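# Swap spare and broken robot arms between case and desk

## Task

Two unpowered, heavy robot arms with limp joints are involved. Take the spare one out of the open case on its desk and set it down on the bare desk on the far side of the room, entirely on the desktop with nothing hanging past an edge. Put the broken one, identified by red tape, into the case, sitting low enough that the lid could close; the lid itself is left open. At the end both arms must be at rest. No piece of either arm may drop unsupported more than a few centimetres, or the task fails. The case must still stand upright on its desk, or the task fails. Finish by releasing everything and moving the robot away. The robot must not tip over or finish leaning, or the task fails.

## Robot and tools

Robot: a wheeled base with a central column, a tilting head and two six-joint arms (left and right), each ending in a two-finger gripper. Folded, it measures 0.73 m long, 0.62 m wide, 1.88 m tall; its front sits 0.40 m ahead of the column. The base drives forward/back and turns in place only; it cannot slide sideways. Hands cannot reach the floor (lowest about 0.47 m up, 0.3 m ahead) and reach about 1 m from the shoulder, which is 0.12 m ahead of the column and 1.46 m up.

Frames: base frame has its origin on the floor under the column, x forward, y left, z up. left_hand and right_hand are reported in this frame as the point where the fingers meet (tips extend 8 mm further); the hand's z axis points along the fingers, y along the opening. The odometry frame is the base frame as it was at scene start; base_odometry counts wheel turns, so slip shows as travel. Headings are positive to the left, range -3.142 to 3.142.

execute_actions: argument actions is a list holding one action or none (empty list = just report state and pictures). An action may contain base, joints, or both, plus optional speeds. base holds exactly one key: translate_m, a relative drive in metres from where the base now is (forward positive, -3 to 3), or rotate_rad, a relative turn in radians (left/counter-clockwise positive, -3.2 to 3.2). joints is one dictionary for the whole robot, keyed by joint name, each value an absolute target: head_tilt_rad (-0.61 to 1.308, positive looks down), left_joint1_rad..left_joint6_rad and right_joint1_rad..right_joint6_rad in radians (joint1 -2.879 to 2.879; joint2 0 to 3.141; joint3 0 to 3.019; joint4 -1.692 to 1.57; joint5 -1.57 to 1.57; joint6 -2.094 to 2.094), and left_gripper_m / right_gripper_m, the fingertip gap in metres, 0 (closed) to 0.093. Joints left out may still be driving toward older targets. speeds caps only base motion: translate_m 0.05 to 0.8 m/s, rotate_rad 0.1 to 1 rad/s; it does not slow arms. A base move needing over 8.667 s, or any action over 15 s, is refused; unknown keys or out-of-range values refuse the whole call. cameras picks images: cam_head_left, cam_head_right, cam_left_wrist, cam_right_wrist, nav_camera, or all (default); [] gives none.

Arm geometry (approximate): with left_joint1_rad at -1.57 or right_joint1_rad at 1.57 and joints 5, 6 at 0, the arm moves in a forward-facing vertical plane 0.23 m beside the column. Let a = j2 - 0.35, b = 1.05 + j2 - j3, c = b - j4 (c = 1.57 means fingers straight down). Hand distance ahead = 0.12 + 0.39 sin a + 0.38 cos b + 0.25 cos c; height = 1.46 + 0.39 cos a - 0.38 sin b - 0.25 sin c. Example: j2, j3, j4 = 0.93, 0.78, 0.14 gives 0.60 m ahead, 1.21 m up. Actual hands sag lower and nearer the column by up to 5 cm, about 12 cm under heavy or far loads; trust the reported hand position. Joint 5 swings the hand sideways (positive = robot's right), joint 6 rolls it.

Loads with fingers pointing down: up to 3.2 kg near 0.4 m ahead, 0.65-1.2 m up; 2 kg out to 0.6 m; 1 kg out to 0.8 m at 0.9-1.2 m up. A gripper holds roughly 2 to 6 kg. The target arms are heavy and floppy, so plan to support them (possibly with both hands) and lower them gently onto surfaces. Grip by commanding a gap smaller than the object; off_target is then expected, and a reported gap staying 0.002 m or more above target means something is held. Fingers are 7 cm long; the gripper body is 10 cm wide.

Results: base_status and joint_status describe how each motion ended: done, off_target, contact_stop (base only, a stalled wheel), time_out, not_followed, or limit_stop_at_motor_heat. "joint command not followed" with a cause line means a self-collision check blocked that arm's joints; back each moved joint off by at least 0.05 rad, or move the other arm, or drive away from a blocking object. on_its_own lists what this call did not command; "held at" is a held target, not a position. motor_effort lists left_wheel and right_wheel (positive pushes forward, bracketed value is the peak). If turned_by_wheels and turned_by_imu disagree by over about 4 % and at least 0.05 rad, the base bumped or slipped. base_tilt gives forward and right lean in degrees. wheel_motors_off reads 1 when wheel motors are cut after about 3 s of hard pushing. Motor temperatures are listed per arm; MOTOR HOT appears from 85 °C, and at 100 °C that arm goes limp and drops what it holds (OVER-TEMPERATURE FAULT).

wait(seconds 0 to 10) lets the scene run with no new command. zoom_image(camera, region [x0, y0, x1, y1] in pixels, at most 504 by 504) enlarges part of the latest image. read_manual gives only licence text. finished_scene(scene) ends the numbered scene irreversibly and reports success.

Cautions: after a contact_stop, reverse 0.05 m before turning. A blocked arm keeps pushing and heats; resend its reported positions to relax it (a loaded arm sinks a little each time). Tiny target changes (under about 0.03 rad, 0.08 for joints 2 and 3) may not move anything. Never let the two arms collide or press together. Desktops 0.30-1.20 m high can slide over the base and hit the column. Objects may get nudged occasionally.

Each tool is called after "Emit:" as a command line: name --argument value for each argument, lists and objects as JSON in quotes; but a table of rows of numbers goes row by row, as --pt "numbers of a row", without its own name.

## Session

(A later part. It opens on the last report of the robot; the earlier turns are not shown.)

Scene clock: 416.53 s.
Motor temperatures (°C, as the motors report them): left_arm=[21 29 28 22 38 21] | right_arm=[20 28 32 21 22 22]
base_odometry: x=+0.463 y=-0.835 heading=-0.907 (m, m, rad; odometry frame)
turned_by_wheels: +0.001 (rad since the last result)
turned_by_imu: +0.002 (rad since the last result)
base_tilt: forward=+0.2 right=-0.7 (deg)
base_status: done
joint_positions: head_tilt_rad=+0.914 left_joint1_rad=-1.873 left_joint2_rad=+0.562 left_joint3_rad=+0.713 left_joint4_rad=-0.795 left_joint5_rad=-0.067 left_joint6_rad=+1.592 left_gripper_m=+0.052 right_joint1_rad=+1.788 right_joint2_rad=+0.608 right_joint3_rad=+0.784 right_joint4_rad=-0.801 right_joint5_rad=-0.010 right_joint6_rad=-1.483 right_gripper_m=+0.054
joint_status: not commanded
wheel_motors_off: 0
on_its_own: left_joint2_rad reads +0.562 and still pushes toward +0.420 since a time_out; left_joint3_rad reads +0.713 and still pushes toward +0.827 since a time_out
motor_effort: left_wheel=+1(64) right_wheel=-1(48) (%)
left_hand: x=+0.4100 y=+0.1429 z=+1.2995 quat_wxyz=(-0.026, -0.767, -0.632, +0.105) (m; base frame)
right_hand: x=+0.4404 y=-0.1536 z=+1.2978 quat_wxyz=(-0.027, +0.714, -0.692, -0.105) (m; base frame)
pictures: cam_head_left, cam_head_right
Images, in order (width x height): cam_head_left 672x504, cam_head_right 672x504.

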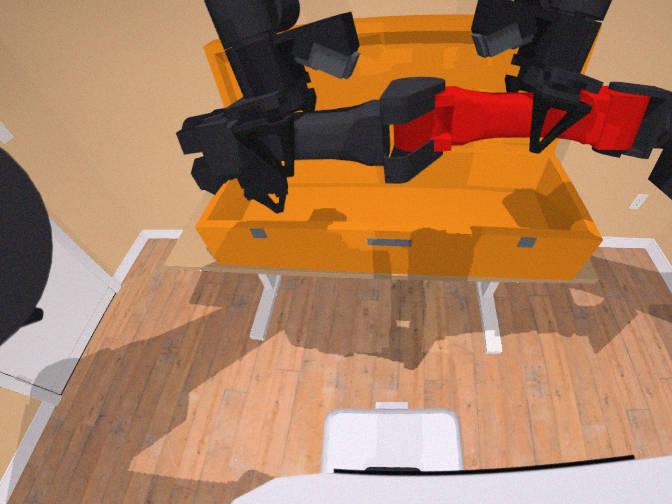

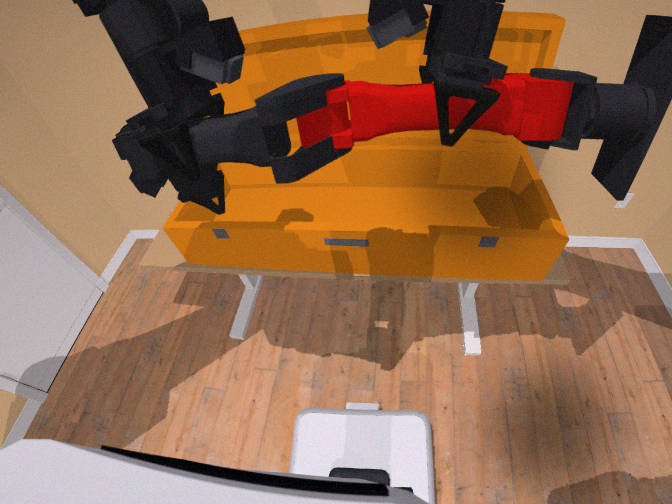

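Emit:
execute_actions --actions '[{"base":{"translate_m":0.14},"speeds":{"translate_m":0.08}}]' --cameras '["cam_head_left","cam_head_right"]'

Emit:
execute_actions --actions '[{"base":{"translate_m":0.24},"speeds":{"translate_m":0.1}}]' --cameras '["cam_head_left","cam_head_right"]'

Scene clock: 425.20 s.
Motor temperatures (°C, as the motors report them): left_arm=[21 29 29 22 39 21] | right_arm=[20 28 33 21 22 22]
base_odometry: x=+0.549 y=-0.945 heading=-0.907 (m, m, rad; odometry frame)
turned_by_wheels: +0.001 (rad since the last result)
turned_by_imu: +0.003 (rad since the last result)
base_tilt: forward=+0.1 right=-0.6 (deg)
base_status: done
joint_positions: head_tilt_rad=+0.914 left_joint1_rad=-1.873 left_joint2_rad=+0.561 left_joint3_rad=+0.713 left_joint4_rad=-0.794 left_joint5_rad=-0.066 left_joint6_rad=+1.591 left_gripper_m=+0.052 right_joint1_rad=+1.788 right_joint2_rad=+0.608 right_joint3_rad=+0.786 right_joint4_rad=-0.803 right_joint5_rad=-0.009 right_joint6_rad=-1.485 right_gripper_m=+0.054
joint_status: not commanded
wheel_motors_off: 0
on_its_own: left_joint2_rad reads +0.561 and still pushes toward +0.420 since a time_out; left_joint3_rad reads +0.713 and still pushes toward +0.827 since a time_out
motor_effort: left_wheel=+2(38) right_wheel=-1(30) (%)
left_hand: x=+0.4104 y=+0.1427 z=+1.2997 quat_wxyz=(-0.027, -0.767, -0.633, +0.105) (m; base frame)
right_hand: x=+0.4415 y=-0.1537 z=+1.2984 quat_wxyz=(-0.027, +0.714, -0.692, -0.105) (m; base frame)
pictures: cam_head_left, cam_head_right
Images, in order (width x height): cam_head_left 672x504, cam_head_right 672x504.

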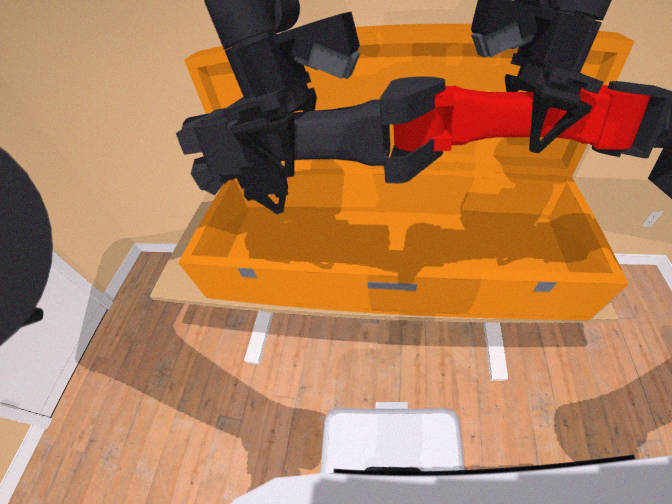

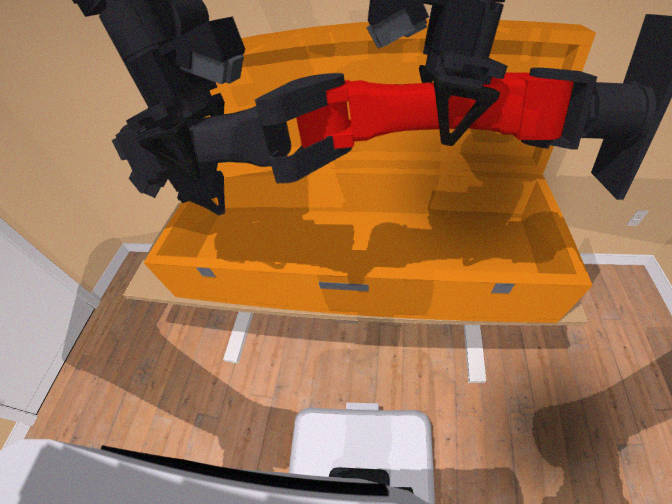

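Scene clock: 428.43 s.
Motor temperatures (°C, as the motors report them): left_arm=[21 29 30 22 40 21] | right_arm=[20 28 33 21 22 22]
base_odometry: x=+0.697 y=-1.134 heading=-0.906 (m, m, rad; odometry frame)
turned_by_wheels: +0.001 (rad since the last result)
turned_by_imu: +0.002 (rad since the last result)
base_tilt: forward=+0.2 right=-0.6 (deg)
base_status: done
joint_positions: head_tilt_rad=+0.914 left_joint1_rad=-1.873 left_joint2_rad=+0.560 left_joint3_rad=+0.713 left_joint4_rad=-0.793 left_joint5_rad=-0.067 left_joint6_rad=+1.590 left_gripper_m=+0.052 right_joint1_rad=+1.789 right_joint2_rad=+0.608 right_joint3_rad=+0.788 right_joint4_rad=-0.803 right_joint5_rad=-0.008 right_joint6_rad=-1.486 right_gripper_m=+0.054
joint_status: not commanded
wheel_motors_off: 0
on_its_own: left_joint2_rad reads +0.560 and still pushes toward +0.420 since a time_out; left_joint3_rad reads +0.713 and still pushes toward +0.827 since a time_out
motor_effort: left_wheel=+2(39) right_wheel=-1(30) (%)
left_hand: x=+0.4108 y=+0.1428 z=+1.3000 quat_wxyz=(-0.028, -0.766, -0.633, +0.104) (m; base frame)
right_hand: x=+0.4423 y=-0.1536 z=+1.2987 quat_wxyz=(-0.028, +0.715, -0.691, -0.104) (m; base frame)
pictures: cam_head_left, cam_head_right
Images, in order (width x height): cam_head_left 672x504, cam_head_right 672x504.

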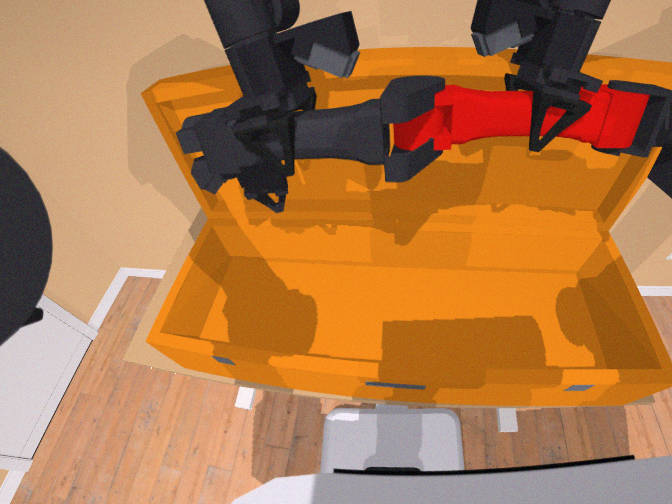

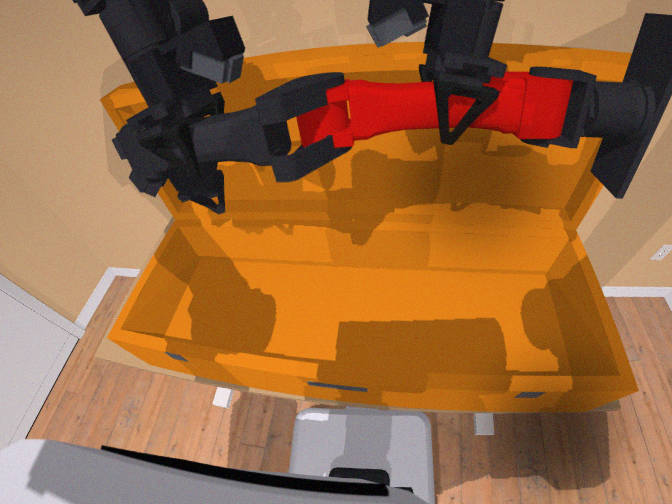

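Emit:
execute_actions --actions '[{"joints":{"left_joint2_rad":0.68,"left_joint3_rad":0.76,"right_joint2_rad":0.71,"right_joint3_rad":0.8,"left_joint4_rad":-0.52,"right_joint4_rad":-0.55,"left_joint1_rad":-1.85,"right_joint1_rad":1.76,"head_tilt_rad":1.1}}]' --cameras '[]'

Emit:
execute_actions --actions '[{"joints":{"left_joint2_rad":0.85,"left_joint3_rad":0.75,"right_joint2_rad":0.86,"right_joint3_rad":0.79,"left_joint4_rad":-0.33,"right_joint4_rad":-0.38,"left_joint1_rad":-1.81,"right_joint1_rad":1.73}}]' --cameras '[]'

Emit:
execute_actions --actions '[{"joints":{"left_joint2_rad":1.06,"left_joint3_rad":0.79,"right_joint2_rad":1.04,"right_joint3_rad":0.83,"left_joint4_rad":-0.17,"right_joint4_rad":-0.22,"left_joint1_rad":-1.78,"right_joint1_rad":1.71}}]' --cameras '["cam_head_left","cam_head_right"]'

Scene clock: 438.17 s.
Motor temperatures (°C, as the motors report them): left_arm=[21 29 30 22 41 21] | right_arm=[20 29 33 21 23 22]
base_odometry: x=+0.697 y=-1.134 heading=-0.906 (m, m, rad; odometry frame)
turned_by_wheels: +0.000 (rad since the last result)
turned_by_imu: +0.002 (rad since the last result)
base_tilt: forward=+0.2 right=-0.5 (deg)
base_status: not commanded
joint_positions: head_tilt_rad=+1.099 left_joint1_rad=-1.822 left_joint2_rad=+0.815 left_joint3_rad=+0.687 left_joint4_rad=-0.532 left_joint5_rad=-0.027 left_joint6_rad=+1.608 left_gripper_m=+0.052 right_joint1_rad=+1.728 right_joint2_rad=+0.824 right_joint3_rad=+0.751 right_joint4_rad=-0.550 right_joint5_rad=-0.009 right_joint6_rad=-1.518 right_gripper_m=+0.054
joint_status: all done
wheel_motors_off: 0
motor_effort: left_wheel=+2(4) right_wheel=-3(3) (%)
left_hand: x=+0.4059 y=+0.1335 z=+1.2130 quat_wxyz=(-0.019, -0.763, -0.637, +0.111) (m; base frame)
right_hand: x=+0.4403 y=-0.1621 z=+1.2139 quat_wxyz=(-0.012, +0.716, -0.693, -0.085) (m; base frame)
pictures: none
No camera images: the call's "cameras" was empty. Leave "cameras" out to get every camera's image.

Scene clock: 439.17 s.
Motor temperatures (°C, as the motors report them): left_arm=[21 29 30 22 40 21] | right_arm=[20 29 33 21 23 22]
base_odometry: x=+0.697 y=-1.134 heading=-0.906 (m, m, rad; odometry frame)
turned_by_wheels: +0.000 (rad since the last result)
turned_by_imu: +0.000 (rad since the last result)
base_tilt: forward=+0.2 right=-0.6 (deg)
base_status: not commanded
joint_positions: head_tilt_rad=+1.099 left_joint1_rad=-1.792 left_joint2_rad=+0.977 left_joint3_rad=+0.694 left_joint4_rad=-0.344 left_joint5_rad=-0.010 left_joint6_rad=+1.633 left_gripper_m=+0.052 right_joint1_rad=+1.706 right_joint2_rad=+0.960 right_joint3_rad=+0.749 right_joint4_rad=-0.375 right_joint5_rad=-0.014 right_joint6_rad=-1.531 right_gripper_m=+0.054
joint_status: all done
wheel_motors_off: 0
motor_effort: left_wheel=+2(4) right_wheel=-2(3) (%)
left_hand: x=+0.4113 y=+0.1314 z=+1.1604 quat_wxyz=(-0.029, -0.765, -0.636, +0.097) (m; base frame)
right_hand: x=+0.4458 y=-0.1641 z=+1.1657 quat_wxyz=(-0.022, +0.716, -0.694, -0.068) (m; base frame)
pictures: none
No camera images: the call's "cameras" was empty. Leave "cameras" out to get every camera's image.

Scene clock: 440.27 s.
Motor temperatures (°C, as the motors report them): left_arm=[21 29 29 22 39 21] | right_arm=[20 29 33 21 23 22]
base_odometry: x=+0.697 y=-1.134 heading=-0.906 (m, m, rad; odometry frame)
turned_by_wheels: +0.000 (rad since the last result)
turned_by_imu: +0.000 (rad since the last result)
base_tilt: forward=+0.2 right=-0.6 (deg)
base_status: not commanded
joint_positions: head_tilt_rad=+1.099 left_joint1_rad=-1.763 left_joint2_rad=+1.185 left_joint3_rad=+0.762 left_joint4_rad=-0.181 left_joint5_rad=+0.001 left_joint6_rad=+1.653 left_gripper_m=+0.052 right_joint1_rad=+1.686 right_joint2_rad=+1.146 right_joint3_rad=+0.806 right_joint4_rad=-0.218 right_joint5_rad=-0.016 right_joint6_rad=-1.542 right_gripper_m=+0.054
joint_status: all done
wheel_motors_off: 0
motor_effort: left_wheel=+3(5) right_wheel=-2(4) (%)
left_hand: x=+0.4239 y=+0.1301 z=+1.0961 quat_wxyz=(-0.033, -0.766, -0.636, +0.085) (m; base frame)
right_hand: x=+0.4592 y=-0.1656 z=+1.1061 quat_wxyz=(-0.027, +0.717, -0.695, -0.053) (m; base frame)
pictures: cam_head_left, cam_head_right
Images, in order (width x height): cam_head_left 672x504, cam_head_right 672x504.

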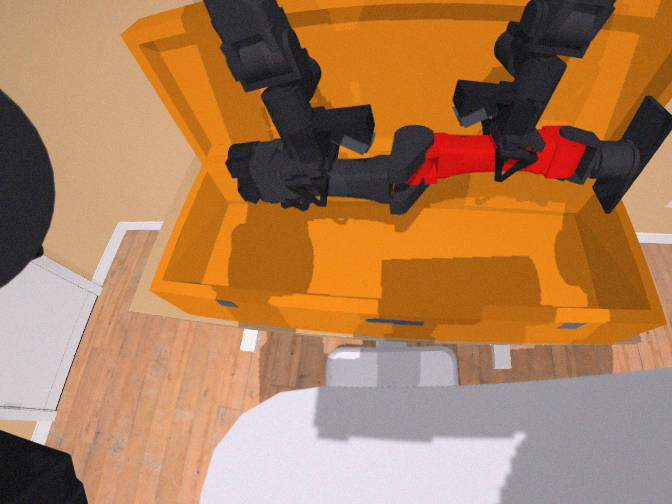

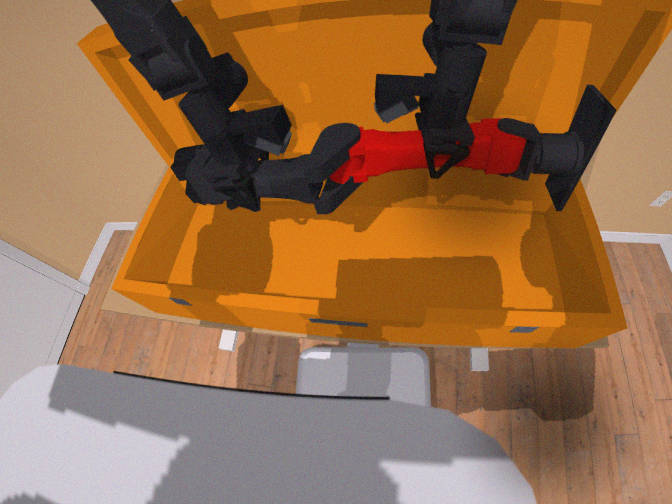

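Emit:
execute_actions --actions '[{"joints":{"left_joint2_rad":1.26,"left_joint3_rad":0.86,"right_joint2_rad":1.23,"right_joint3_rad":0.87,"left_joint4_rad":-0.05,"right_joint4_rad":-0.08,"left_joint1_rad":-1.75,"right_joint1_rad":1.69}}]' --cameras '["cam_head_left"]'

Emit:
execute_actions --actions '[{"joints":{"left_joint2_rad":1.38,"left_joint3_rad":0.94,"right_joint2_rad":1.36,"right_joint3_rad":0.95,"left_joint4_rad":0.02,"right_joint4_rad":-0.01,"left_joint1_rad":-1.74,"right_joint1_rad":1.68}}]' --cameras '["cam_head_left","cam_head_right","cam_left_wrist"]'

Scene clock: 447.70 s.
Motor temperatures (°C, as the motors report them): left_arm=[21 30 27 22 35 21] | right_arm=[20 29 31 21 22 22]
base_odometry: x=+0.697 y=-1.134 heading=-0.906 (m, m, rad; odometry frame)
turned_by_wheels: +0.000 (rad since the last result)
turned_by_imu: +0.002 (rad since the last result)
base_tilt: forward=+0.1 right=-0.6 (deg)
base_status: not commanded
joint_positions: head_tilt_rad=+1.099 left_joint1_rad=-1.743 left_joint2_rad=+1.384 left_joint3_rad=+0.849 left_joint4_rad=-0.061 left_joint5_rad=+0.011 left_joint6_rad=+1.676 left_gripper_m=+0.052 right_joint1_rad=+1.670 right_joint2_rad=+1.334 right_joint3_rad=+0.869 right_joint4_rad=-0.079 right_joint5_rad=-0.021 right_joint6_rad=-1.539 right_gripper_m=+0.054
joint_status: all done
wheel_motors_off: 0
motor_effort: left_wheel=+3(5) right_wheel=-1(4) (%)
left_hand: x=+0.4288 y=+0.1285 z=+1.0320 quat_wxyz=(-0.034, -0.770, -0.632, +0.079) (m; base frame)
right_hand: x=+0.4609 y=-0.1674 z=+1.0437 quat_wxyz=(-0.030, +0.712, -0.700, -0.045) (m; base frame)
pictures: cam_head_left
Images, in order (width x height): cam_head_left 672x504.

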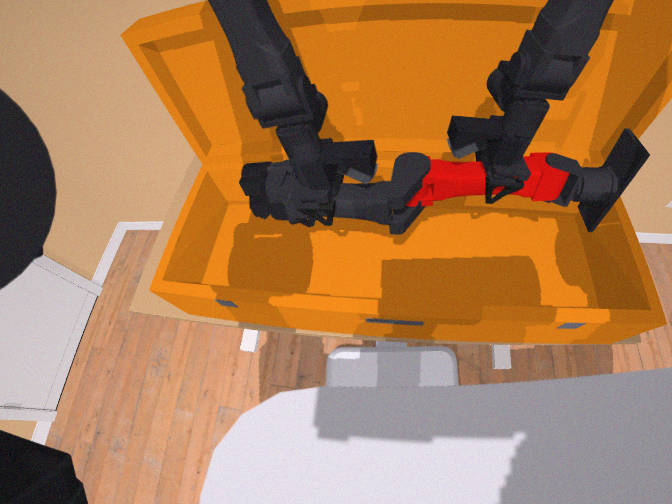

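Scene clock: 448.87 s.
Motor temperatures (°C, as the motors report them): left_arm=[21 30 26 22 35 21] | right_arm=[20 29 30 21 22 22]
base_odometry: x=+0.697 y=-1.134 heading=-0.906 (m, m, rad; odometry frame)
turned_by_wheels: +0.000 (rad since the last result)
turned_by_imu: +0.000 (rad since the last result)
base_tilt: forward=+0.1 right=-0.5 (deg)
base_status: not commanded
joint_positions: head_tilt_rad=+1.099 left_joint1_rad=-1.731 left_joint2_rad=+1.502 left_joint3_rad=+0.929 left_joint4_rad=+0.003 left_joint5_rad=+0.011 left_joint6_rad=+1.678 left_gripper_m=+0.052 right_joint1_rad=+1.661 right_joint2_rad=+1.457 right_joint3_rad=+0.952 right_joint4_rad=-0.012 right_joint5_rad=-0.024 right_joint6_rad=-1.551 right_gripper_m=+0.053
joint_status: all done
wheel_motors_off: 0
motor_effort: left_wheel=+2(5) right_wheel=-2(4) (%)
left_hand: x=+0.4417 y=+0.1281 z=+0.9910 quat_wxyz=(-0.039, -0.769, -0.635, +0.067) (m; base frame)
right_hand: x=+0.4763 y=-0.1681 z=+1.0017 quat_wxyz=(-0.038, +0.715, -0.697, -0.034) (m; base frame)
pictures: cam_head_left, cam_head_right, cam_left_wrist
Images, in order (width x height): cam_head_left 672x504, cam_head_right 672x504, cam_left_wrist 672x504.

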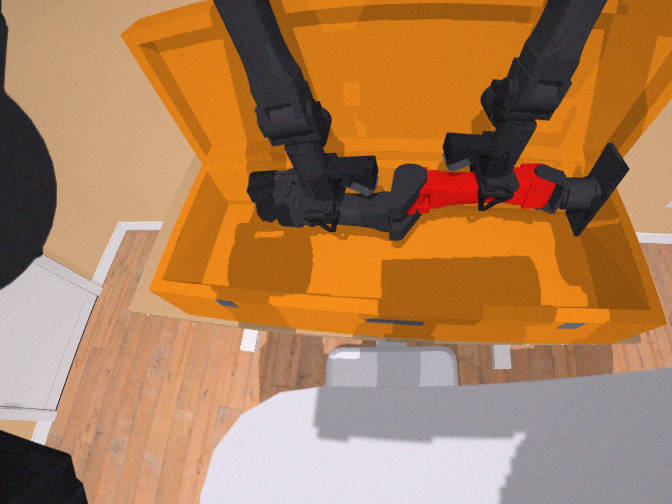

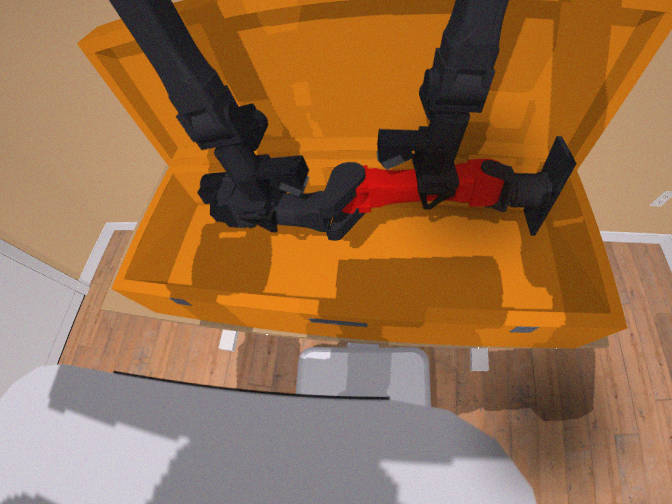

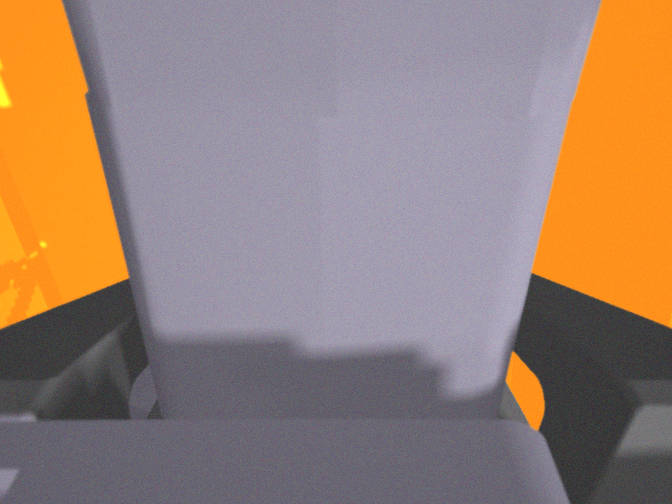

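Emit:
execute_actions --actions '[{"base":{"translate_m":-0.05},"speeds":{"translate_m":0.05}}]' --cameras '[]'

Emit:
execute_actions --actions '[{"joints":{"left_joint2_rad":1.48,"left_joint3_rad":1.0,"right_joint2_rad":1.46,"right_joint3_rad":1.01}}]' --cameras '["cam_head_left","cam_head_right"]'

Scene clock: 468.67 s.
Motor temperatures (°C, as the motors report them): left_arm=[21 31 23 22 31 21] | right_arm=[20 30 28 21 21 21]
base_odometry: x=+0.666 y=-1.094 heading=-0.906 (m, m, rad; odometry frame)
turned_by_wheels: +0.000 (rad since the last result)
turned_by_imu: +0.001 (rad since the last result)
base_tilt: forward=+0.1 right=-0.6 (deg)
base_status: done
joint_positions: head_tilt_rad=+1.100 left_joint1_rad=-1.731 left_joint2_rad=+1.503 left_joint3_rad=+0.929 left_joint4_rad=+0.003 left_joint5_rad=+0.011 left_joint6_rad=+1.678 left_gripper_m=+0.052 right_joint1_rad=+1.661 right_joint2_rad=+1.458 right_joint3_rad=+0.952 right_joint4_rad=-0.012 right_joint5_rad=-0.024 right_joint6_rad=-1.551 right_gripper_m=+0.053
joint_status: not commanded
wheel_motors_off: 0
motor_effort: left_wheel=-1(37) right_wheel=+0(34) (%)
left_hand: x=+0.4415 y=+0.1282 z=+0.9909 quat_wxyz=(-0.039, -0.769, -0.635, +0.067) (m; base frame)
right_hand: x=+0.4759 y=-0.1680 z=+1.0014 quat_wxyz=(-0.038, +0.715, -0.697, -0.035) (m; base frame)
pictures: none
No camera images: the call's "cameras" was empty. Leave "cameras" out to get every camera's image.

Scene clock: 469.80 s.
Motor temperatures (°C, as the motors report them): left_arm=[21 31 23 22 30 21] | right_arm=[20 30 28 21 21 21]
base_odometry: x=+0.666 y=-1.094 heading=-0.906 (m, m, rad; odometry frame)
turned_by_wheels: +0.000 (rad since the last result)
turned_by_imu: +0.000 (rad since the last result)
base_tilt: forward=+0.2 right=-0.6 (deg)
base_status: not commanded
joint_positions: head_tilt_rad=+1.100 left_joint1_rad=-1.727 left_joint2_rad=+1.597 left_joint3_rad=+0.996 left_joint4_rad=+0.005 left_joint5_rad=+0.012 left_joint6_rad=+1.675 left_gripper_m=+0.052 right_joint1_rad=+1.655 right_joint2_rad=+1.551 right_joint3_rad=+1.017 right_joint4_rad=-0.008 right_joint5_rad=-0.023 right_joint6_rad=-1.552 right_gripper_m=+0.053
joint_status: all done
wheel_motors_off: 0
motor_effort: left_wheel=-1(3) right_wheel=+1(2) (%)
left_hand: x=+0.4377 y=+0.1265 z=+0.9580 quat_wxyz=(-0.029, -0.768, -0.636, +0.075) (m; base frame)
right_hand: x=+0.4731 y=-0.1691 z=+0.9685 quat_wxyz=(-0.027, +0.715, -0.698, -0.041) (m; base frame)
pictures: cam_head_left, cam_head_right
Images, in order (width x height): cam_head_left 672x504, cam_head_right 672x504.

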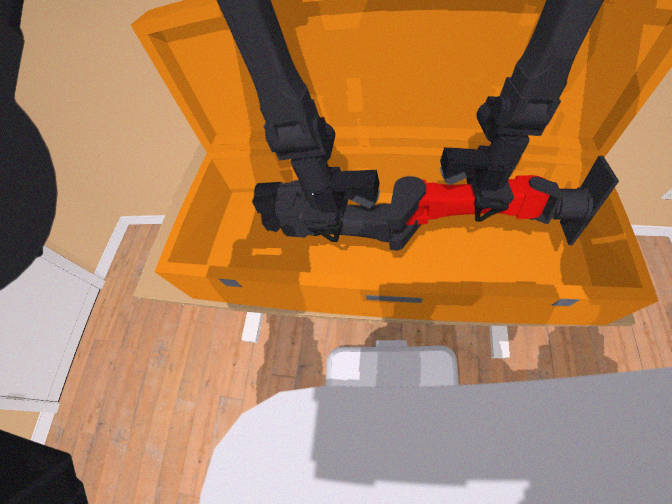

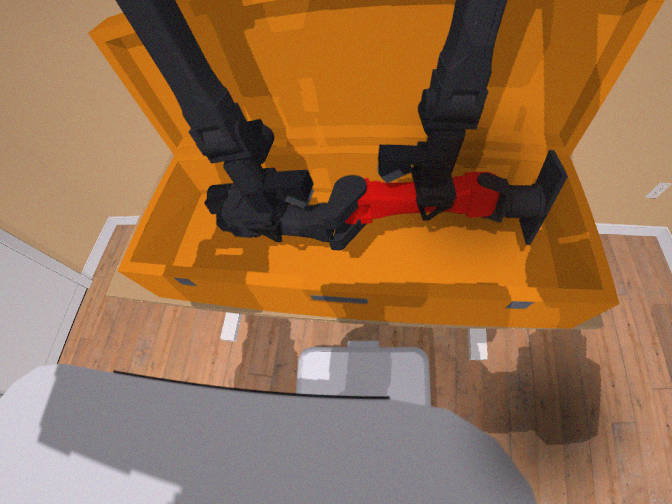

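Emit:
execute_actions --actions '[{"base":{"rotate_rad":-0.08},"speeds":{"rotate_rad":0.1},"joints":{"left_joint2_rad":1.58,"left_joint3_rad":1.06,"left_joint4_rad":0.08,"right_joint2_rad":1.56,"right_joint3_rad":1.07,"right_joint4_rad":0.04}}]' --cameras '["cam_head_left","cam_head_right","cam_left_wrist"]'

Scene clock: 474.83 s.
Motor temperatures (°C, as the motors report them): left_arm=[21 31 22 22 30 21] | right_arm=[20 30 27 21 21 21]
base_odometry: x=+0.667 y=-1.095 heading=-0.984 (m, m, rad; odometry frame)
turned_by_wheels: -0.078 (rad since the last result)
turned_by_imu: -0.075 (rad since the last result)
base_tilt: forward=+0.1 right=-0.7 (deg)
base_status: done
joint_positions: head_tilt_rad=+1.100 left_joint1_rad=-1.723 left_joint2_rad=+1.694 left_joint3_rad=+1.056 left_joint4_rad=+0.060 left_joint5_rad=+0.006 left_joint6_rad=+1.673 left_gripper_m=+0.052 right_joint1_rad=+1.650 right_joint2_rad=+1.650 right_joint3_rad=+1.083 right_joint4_rad=+0.041 right_joint5_rad=-0.024 right_joint6_rad=-1.558 right_gripper_m=+0.053
joint_status: all done
wheel_motors_off: 0
motor_effort: left_wheel=+1(50) right_wheel=+0(45) (%)
left_hand: x=+0.4386 y=+0.1255 z=+0.9230 quat_wxyz=(-0.032, -0.766, -0.638, +0.065) (m; base frame)
right_hand: x=+0.4765 y=-0.1695 z=+0.9322 quat_wxyz=(-0.031, +0.716, -0.697, -0.034) (m; base frame)
pictures: cam_head_left, cam_head_right, cam_left_wrist
Images, in order (width x height): cam_head_left 672x504, cam_head_right 672x504, cam_left_wrist 672x504.

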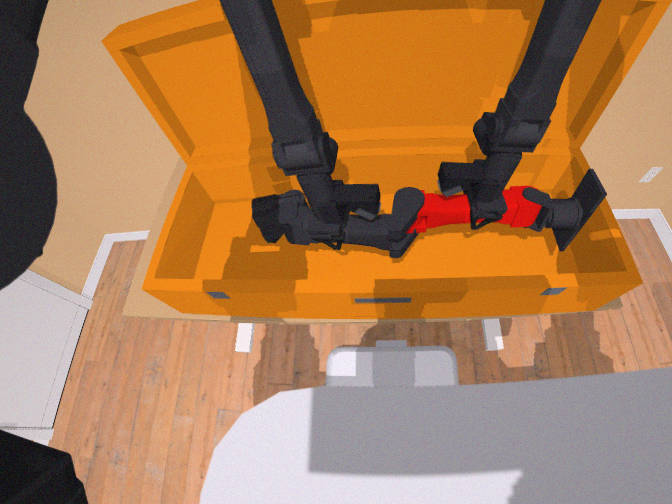

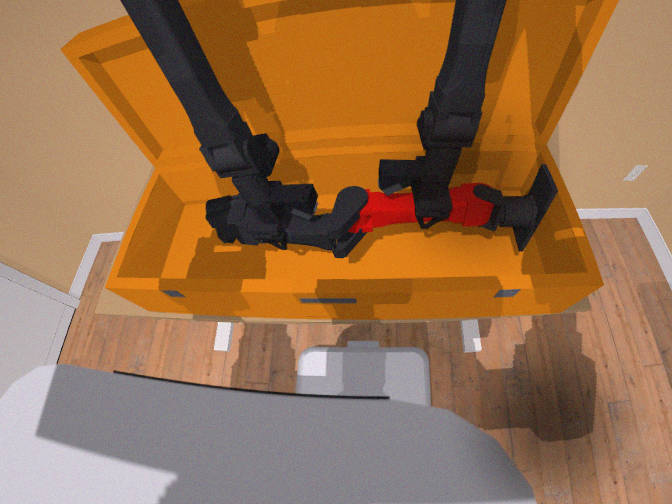

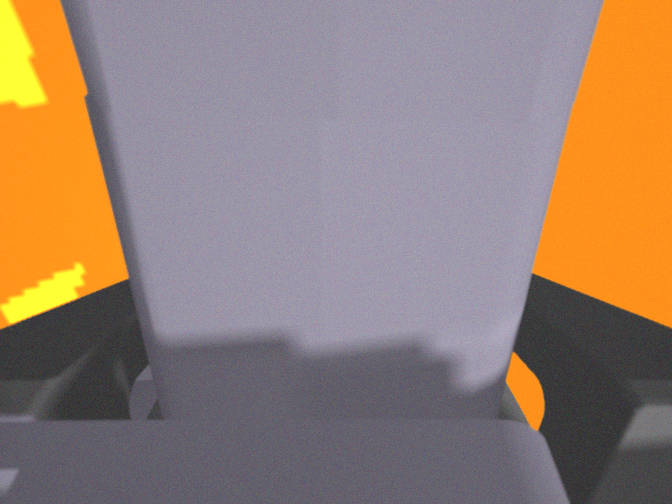

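Emit:
execute_actions --actions '[{"joints":{"left_joint2_rad":1.7,"left_joint3_rad":1.11,"left_joint4_rad":0.14,"right_joint2_rad":1.66,"right_joint3_rad":1.13,"right_joint4_rad":0.07,"left_joint1_rad":-1.76,"right_joint1_rad":1.64}}]' --cameras '["cam_head_left","cam_right_wrist"]'

Emit:
execute_actions --actions '[{"joints":{"left_joint2_rad":1.8,"left_joint3_rad":1.18,"left_joint4_rad":0.18,"right_joint2_rad":1.74,"right_joint3_rad":1.19,"right_joint4_rad":0.09,"left_joint1_rad":-1.77,"right_joint1_rad":1.61}}]' --cameras '["cam_head_left","cam_head_right"]'

Emit:
zoom_image --camera "cam_head_left" --region '[140,130,440,320]'

Scene clock: 483.30 s.
Motor temperatures (°C, as the motors report them): left_arm=[21 31 22 22 30 21] | right_arm=[20 30 27 21 21 21]
base_odometry: x=+0.667 y=-1.095 heading=-0.984 (m, m, rad; odometry frame)
turned_by_wheels: +0.000 (rad since the last result)
turned_by_imu: +0.002 (rad since the last result)
base_tilt: forward=+0.1 right=-0.6 (deg)
base_status: not commanded
joint_positions: head_tilt_rad=+1.100 left_joint1_rad=-1.735 left_joint2_rad=+1.730 left_joint3_rad=+1.089 left_joint4_rad=+0.109 left_joint5_rad=-0.036 left_joint6_rad=+1.666 left_gripper_m=+0.052 right_joint1_rad=+1.637 right_joint2_rad=+1.734 right_joint3_rad=+1.160 right_joint4_rad=+0.083 right_joint5_rad=-0.035 right_joint6_rad=-1.562 right_gripper_m=+0.053
joint_status: all done
wheel_motors_off: 0
motor_effort: left_wheel=+5(6) right_wheel=-2(3) (%)
left_hand: x=+0.4508 y=+0.1216 z=+0.9096 quat_wxyz=(-0.037, -0.766, -0.641, +0.038) (m; base frame)
right_hand: x=+0.4901 y=-0.1737 z=+0.9006 quat_wxyz=(-0.044, +0.715, -0.698, -0.022) (m; base frame)
pictures: cam_head_left, cam_right_wrist
Images, in order (width x height): cam_head_left 672x504, cam_right_wrist 672x504.

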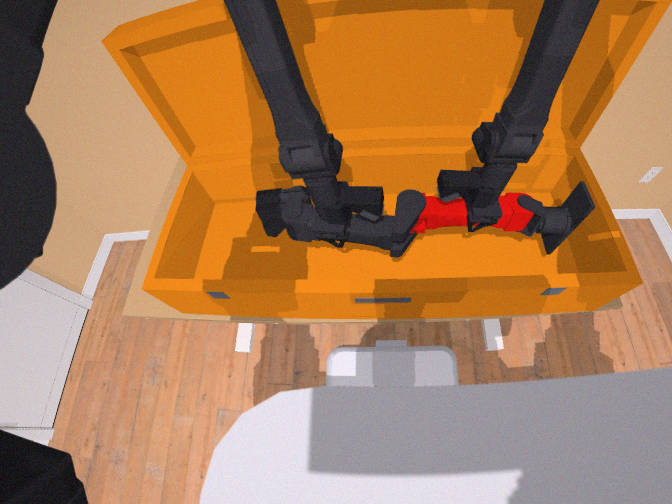

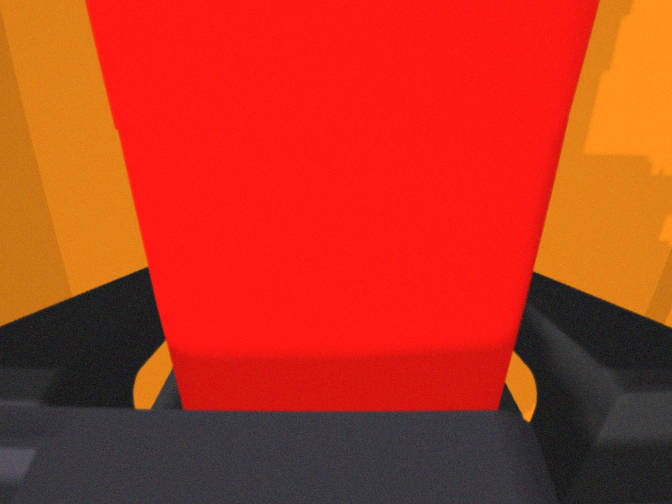

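Scene clock: 484.17 s.
Motor temperatures (°C, as the motors report them): left_arm=[21 31 22 22 31 21] | right_arm=[20 30 27 21 21 21]
base_odometry: x=+0.667 y=-1.095 heading=-0.984 (m, m, rad; odometry frame)
turned_by_wheels: +0.000 (rad since the last result)
turned_by_imu: +0.000 (rad since the last result)
base_tilt: forward=+0.0 right=-0.6 (deg)
base_status: not commanded
joint_positions: head_tilt_rad=+1.100 left_joint1_rad=-1.768 left_joint2_rad=+1.770 left_joint3_rad=+1.102 left_joint4_rad=+0.142 left_joint5_rad=-0.099 left_joint6_rad=+1.641 left_gripper_m=+0.052 right_joint1_rad=+1.617 right_joint2_rad=+1.813 right_joint3_rad=+1.216 right_joint4_rad=+0.103 right_joint5_rad=-0.041 right_joint6_rad=-1.576 right_gripper_m=+0.053
joint_status: all done
wheel_motors_off: 0
motor_effort: left_wheel=+8(9) right_wheel=-1(2) (%)
left_hand: x=+0.4441 y=+0.1089 z=+0.8980 quat_wxyz=(-0.027, -0.764, -0.645, +0.024) (m; base frame)
right_hand: x=+0.4851 y=-0.1856 z=+0.8704 quat_wxyz=(-0.039, +0.717, -0.696, -0.018) (m; base frame)
pictures: cam_head_left, cam_head_right
Images, in order (width x height): cam_head_left 672x504, cam_head_right 672x504.

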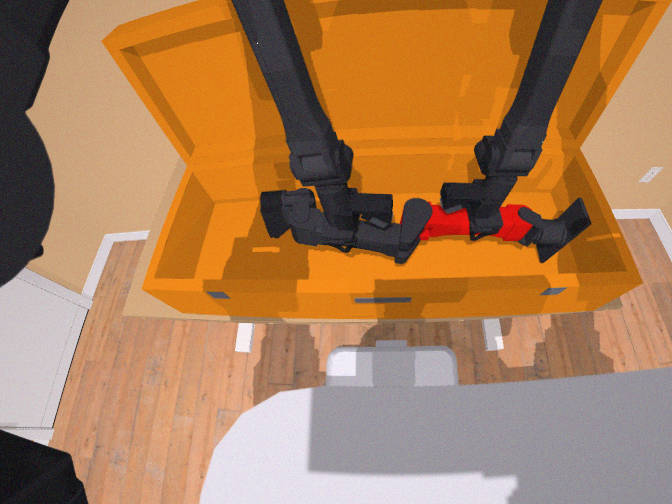

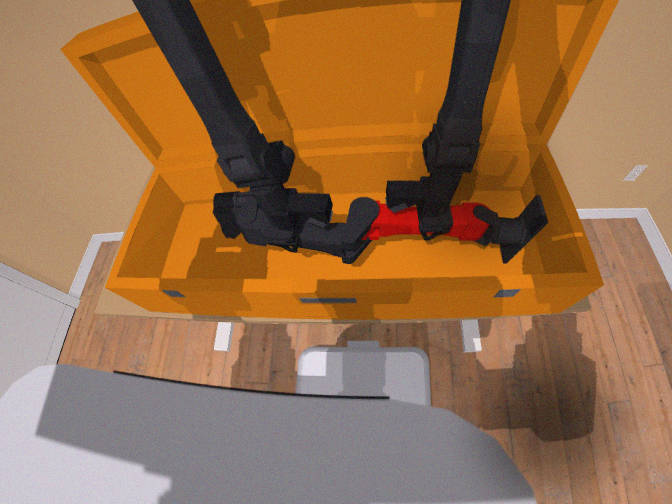

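Region (140, 130, 440, 320) of cam_head_left's 672x504 image, scaled by 1.680, with more detail than that image has; it fills the top 319 rows of this view, and the rest is white.

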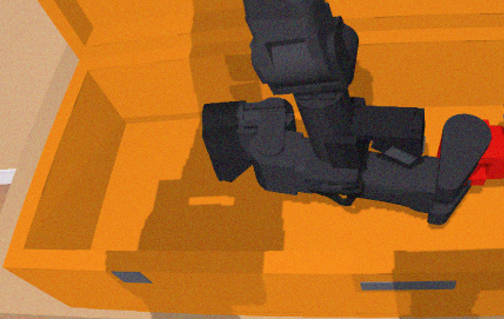

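Emit:
execute_actions --actions '[{"base":{"rotate_rad":-0.1},"speeds":{"rotate_rad":0.1},"joints":{"left_joint2_rad":1.76,"left_joint3_rad":1.16,"right_joint2_rad":1.78,"right_joint3_rad":1.22,"left_joint1_rad":-1.8,"right_joint1_rad":1.57}}]' --cameras '["cam_head_left","cam_head_right"]'

Emit:
zoom_image --camera "cam_head_left" --region '[120,130,440,320]'

Scene clock: 491.37 s.
Motor temperatures (°C, as the motors report them): left_arm=[21 30 22 22 41 20] | right_arm=[20 30 27 21 21 21]
base_odometry: x=+0.667 y=-1.095 heading=-1.083 (m, m, rad; odometry frame)
turned_by_wheels: -0.099 (rad since the last result)
turned_by_imu: -0.095 (rad since the last result)
base_tilt: forward=+0.2 right=-0.6 (deg)
base_status: done
joint_positions: head_tilt_rad=+1.100 left_joint1_rad=-1.789 left_joint2_rad=+1.791 left_joint3_rad=+1.132 left_joint4_rad=+0.142 left_joint5_rad=-0.097 left_joint6_rad=+1.649 left_gripper_m=+0.052 right_joint1_rad=+1.591 right_joint2_rad=+1.834 right_joint3_rad=+1.237 right_joint4_rad=+0.103 right_joint5_rad=-0.052 right_joint6_rad=-1.578 right_gripper_m=+0.053
joint_status: all done
wheel_motors_off: 0
motor_effort: left_wheel=+0(43) right_wheel=+0(52) (%)
left_hand: x=+0.4490 y=+0.0924 z=+0.8918 quat_wxyz=(-0.038, -0.769, -0.637, +0.027) (m; base frame)
right_hand: x=+0.4862 y=-0.2022 z=+0.8620 quat_wxyz=(-0.035, +0.713, -0.700, -0.014) (m; base frame)
pictures: cam_head_left, cam_head_right
Images, in order (width x height): cam_head_left 672x504, cam_head_right 672x504.

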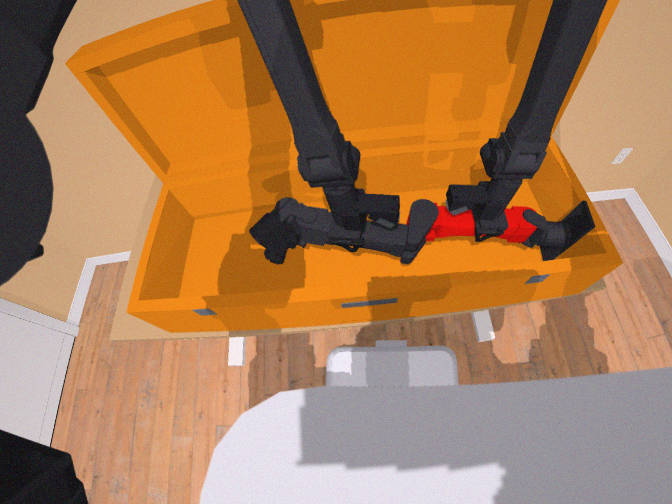

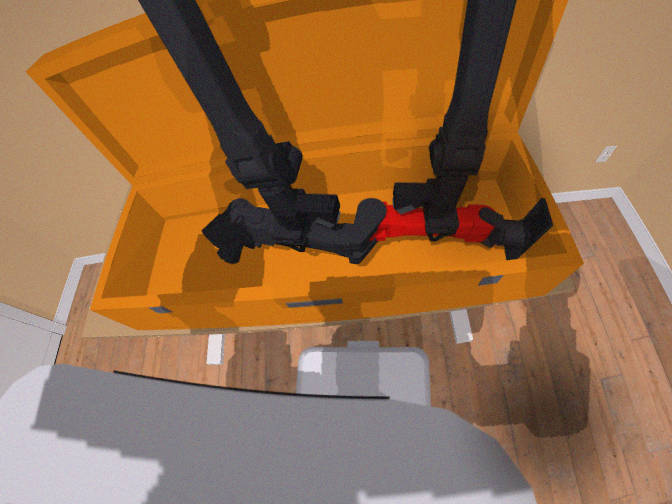

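Region (120, 130, 440, 320) of cam_head_left's 672x504 image, scaled by 1.575, with more detail than that image has; it fills the top 299 rows of this view, and the rest is white.

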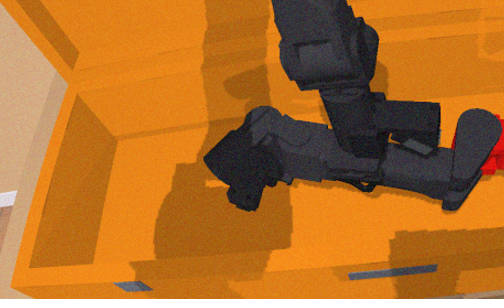

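Emit:
execute_actions --actions '[{"joints":{"left_joint2_rad":1.88,"left_joint3_rad":1.22,"left_joint4_rad":0.2,"right_joint2_rad":1.82,"right_joint3_rad":1.24,"left_joint1_rad":-1.78,"right_joint1_rad":1.59}}]' --cameras '[]'

Emit:
execute_actions --actions '[{"joints":{"left_joint2_rad":1.98,"left_joint3_rad":1.29,"left_joint4_rad":0.22,"right_joint2_rad":1.88,"right_joint3_rad":1.29,"left_joint1_rad":-1.76,"right_joint1_rad":1.59}}]' --cameras '["cam_head_left","cam_head_right"]'

Emit:
zoom_image --camera "cam_head_left" --region '[120,130,440,320]'

Scene clock: 498.73 s.
Motor temperatures (°C, as the motors report them): left_arm=[21 30 22 22 48 20] | right_arm=[20 30 27 21 20 21]
base_odometry: x=+0.667 y=-1.095 heading=-1.083 (m, m, rad; odometry frame)
turned_by_wheels: +0.000 (rad since the last result)
turned_by_imu: +0.002 (rad since the last result)
base_tilt: forward=+0.3 right=-0.5 (deg)
base_status: not commanded
joint_positions: head_tilt_rad=+1.100 left_joint1_rad=-1.798 left_joint2_rad=+1.810 left_joint3_rad=+1.152 left_joint4_rad=+0.155 left_joint5_rad=-0.113 left_joint6_rad=+1.651 left_gripper_m=+0.052 right_joint1_rad=+1.586 right_joint2_rad=+1.855 right_joint3_rad=+1.261 right_joint4_rad=+0.106 right_joint5_rad=-0.041 right_joint6_rad=-1.576 right_gripper_m=+0.053
joint_status: all done
wheel_motors_off: 0
motor_effort: left_wheel=+2(3) right_wheel=-2(2) (%)
left_hand: x=+0.4534 y=+0.0868 z=+0.8859 quat_wxyz=(-0.040, -0.770, -0.636, +0.019) (m; base frame)
right_hand: x=+0.4896 y=-0.2072 z=+0.8535 quat_wxyz=(-0.032, +0.712, -0.702, -0.007) (m; base frame)
pictures: none
No camera images: the call's "cameras" was empty. Leave "cameras" out to get every camera's image.

Scene clock: 500.57 s.
Motor temperatures (°C, as the motors report them): left_arm=[21 29 22 22 50 20] | right_arm=[20 30 27 21 20 21]
base_odometry: x=+0.667 y=-1.095 heading=-1.083 (m, m, rad; odometry frame)
turned_by_wheels: +0.000 (rad since the last result)
turned_by_imu: +0.001 (rad since the last result)
base_tilt: forward=+0.2 right=-0.5 (deg)
base_status: not commanded
joint_positions: head_tilt_rad=+1.100 left_joint1_rad=-1.803 left_joint2_rad=+1.817 left_joint3_rad=+1.201 left_joint4_rad=+0.160 left_joint5_rad=-0.120 left_joint6_rad=+1.702 left_gripper_m=+0.052 right_joint1_rad=+1.577 right_joint2_rad=+1.858 right_joint3_rad=+1.290 right_joint4_rad=+0.106 right_joint5_rad=-0.038 right_joint6_rad=-1.545 right_gripper_m=+0.053
joint_status: left_joint2_rad time_out (moved +0.007 of +0.170); left_joint4_rad time_out (moved +0.005 of +0.065); the others done
wheel_motors_off: 0
on_its_own: left_joint2_rad reads +1.817 and still pushes toward +1.980 since a time_out; left_joint4_rad reads +0.160 and still pushes toward +0.220 since a time_out
motor_effort: left_wheel=+3(4) right_wheel=-1(2) (%)
left_hand: x=+0.4811 y=+0.0808 z=+0.8828 quat_wxyz=(-0.056, -0.784, -0.618, +0.000) (m; base frame)
right_hand: x=+0.5059 y=-0.2146 z=+0.8518 quat_wxyz=(-0.037, +0.699, -0.714, +0.006) (m; base frame)
pictures: cam_head_left, cam_head_right
Images, in order (width x height): cam_head_left 672x504, cam_head_right 672x504.

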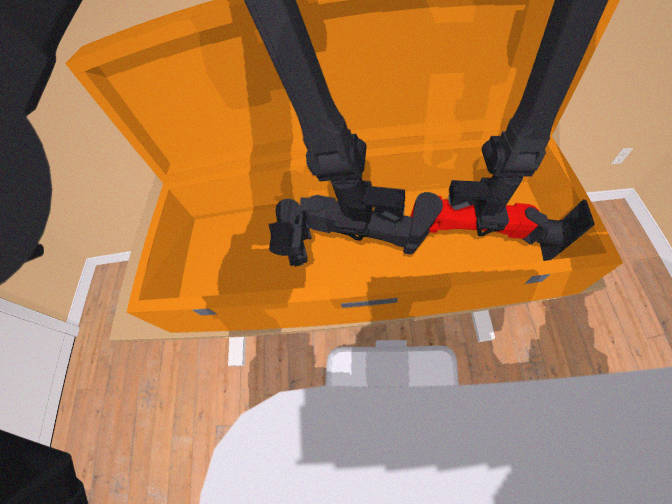

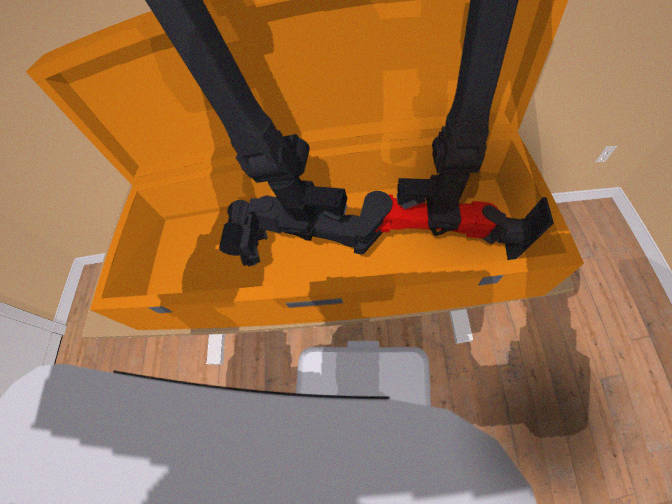

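Region (120, 130, 440, 320) of cam_head_left's 672x504 image, scaled by 1.575, with more detail than that image has; it fills the top 299 rows of this view, and the rest is white.

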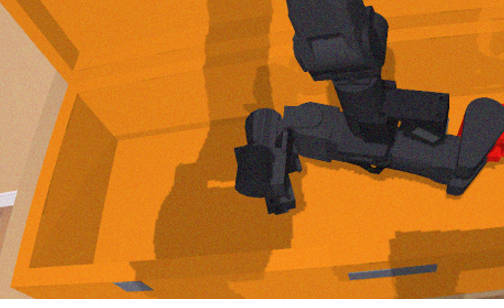

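Emit:
execute_actions --actions '[{"joints":{"left_joint2_rad":1.48,"left_joint3_rad":1.02,"left_joint4_rad":0.05,"left_joint5_rad":0,"left_joint6_rad":1.65,"right_joint2_rad":1.6,"right_joint3_rad":1.12,"right_joint4_rad":0.05,"left_joint1_rad":-1.76,"right_joint1_rad":1.63}}]' --cameras '[]'

Emit:
execute_actions --actions '[{"base":{"rotate_rad":0.13},"speeds":{"rotate_rad":0.1},"joints":{"left_joint2_rad":1.4,"left_joint3_rad":0.98,"right_joint2_rad":1.5,"right_joint3_rad":1.05,"left_joint1_rad":-1.68,"right_joint1_rad":1.71}}]' --cameras '[]'

Emit:
execute_actions --actions '[{"joints":{"left_joint1_rad":-1.58,"right_joint1_rad":1.81}}]' --cameras '["cam_head_left","cam_head_right"]'

Scene clock: 511.73 s.
Motor temperatures (°C, as the motors report them): left_arm=[21 29 22 22 58 21] | right_arm=[20 29 27 21 20 21]
base_odometry: x=+0.667 y=-1.095 heading=-1.083 (m, m, rad; odometry frame)
turned_by_wheels: +0.000 (rad since the last result)
turned_by_imu: +0.002 (rad since the last result)
base_tilt: forward=+0.1 right=-0.6 (deg)
base_status: not commanded
joint_positions: head_tilt_rad=+1.100 left_joint1_rad=-1.744 left_joint2_rad=+1.633 left_joint3_rad=+1.026 left_joint4_rad=+0.042 left_joint5_rad=-0.033 left_joint6_rad=+1.677 left_gripper_m=+0.052 right_joint1_rad=+1.637 right_joint2_rad=+1.694 right_joint3_rad=+1.125 right_joint4_rad=+0.037 right_joint5_rad=-0.043 right_joint6_rad=-1.543 right_gripper_m=+0.053
joint_status: left_joint2_rad time_out (moved -0.184 of -0.337); left_joint5_rad time_out (moved +0.087 of +0.120); the others done
wheel_motors_off: 0
on_its_own: left_joint2_rad reads +1.633 and still pushes toward +1.480 since a time_out; left_joint5_rad reads -0.033 and still pushes toward +0.000 since a time_out
motor_effort: left_wheel=+6(10) right_wheel=-5(6) (%)
left_hand: x=+0.4469 y=+0.1211 z=+0.9451 quat_wxyz=(-0.029, -0.771, -0.633, +0.053) (m; base frame)
right_hand: x=+0.4784 y=-0.1735 z=+0.9155 quat_wxyz=(-0.032, +0.708, -0.704, -0.039) (m; base frame)
pictures: none
No camera images: the call's "cameras" was empty. Leave "cameras" out to get every camera's image.

not run: a stop came earlier in this reply.

not run: a stop came earlier in this reply.

Emit:
execute_actions --actions '[{"base":{"rotate_rad":0.13},"speeds":{"rotate_rad":0.1},"joints":{"left_joint2_rad":1.36,"left_joint3_rad":0.96,"right_joint2_rad":1.5,"right_joint3_rad":1.05,"left_joint1_rad":-1.68,"right_joint1_rad":1.71}}]' --cameras '[]'

Emit:
execute_actions --actions '[{"joints":{"left_joint1_rad":-1.58,"right_joint1_rad":1.81}}]' --cameras '["cam_head_left","cam_head_right"]'

Scene clock: 517.13 s.
Motor temperatures (°C, as the motors report them): left_arm=[21 30 22 22 51 21] | right_arm=[20 30 27 21 20 21]
base_odometry: x=+0.667 y=-1.095 heading=-0.955 (m, m, rad; odometry frame)
turned_by_wheels: +0.128 (rad since the last result)
turned_by_imu: +0.128 (rad since the last result)
base_tilt: forward=+0.2 right=-0.6 (deg)
base_status: done
joint_positions: head_tilt_rad=+1.100 left_joint1_rad=-1.679 left_joint2_rad=+1.505 left_joint3_rad=+0.940 left_joint4_rad=+0.026 left_joint5_rad=-0.014 left_joint6_rad=+1.709 left_gripper_m=+0.052 right_joint1_rad=+1.709 right_joint2_rad=+1.617 right_joint3_rad=+1.073 right_joint4_rad=+0.041 right_joint5_rad=-0.026 right_joint6_rad=-1.511 right_gripper_m=+0.053
joint_status: left_joint2_rad time_out (moved -0.128 of -0.273); the others done
wheel_motors_off: 0
on_its_own: left_joint2_rad reads +1.505 and still pushes toward +1.360 since a time_out
motor_effort: left_wheel=-1(30) right_wheel=+1(47) (%)
left_hand: x=+0.4548 y=+0.1626 z=+0.9855 quat_wxyz=(-0.025, -0.771, -0.635, +0.032) (m; base frame)
right_hand: x=+0.4855 y=-0.1312 z=+0.9481 quat_wxyz=(-0.058, +0.708, -0.702, -0.047) (m; base frame)
pictures: none
No camera images: the call's "cameras" was empty. Leave "cameras" out to get every camera's image.

not run: a stop came earlier in this reply.


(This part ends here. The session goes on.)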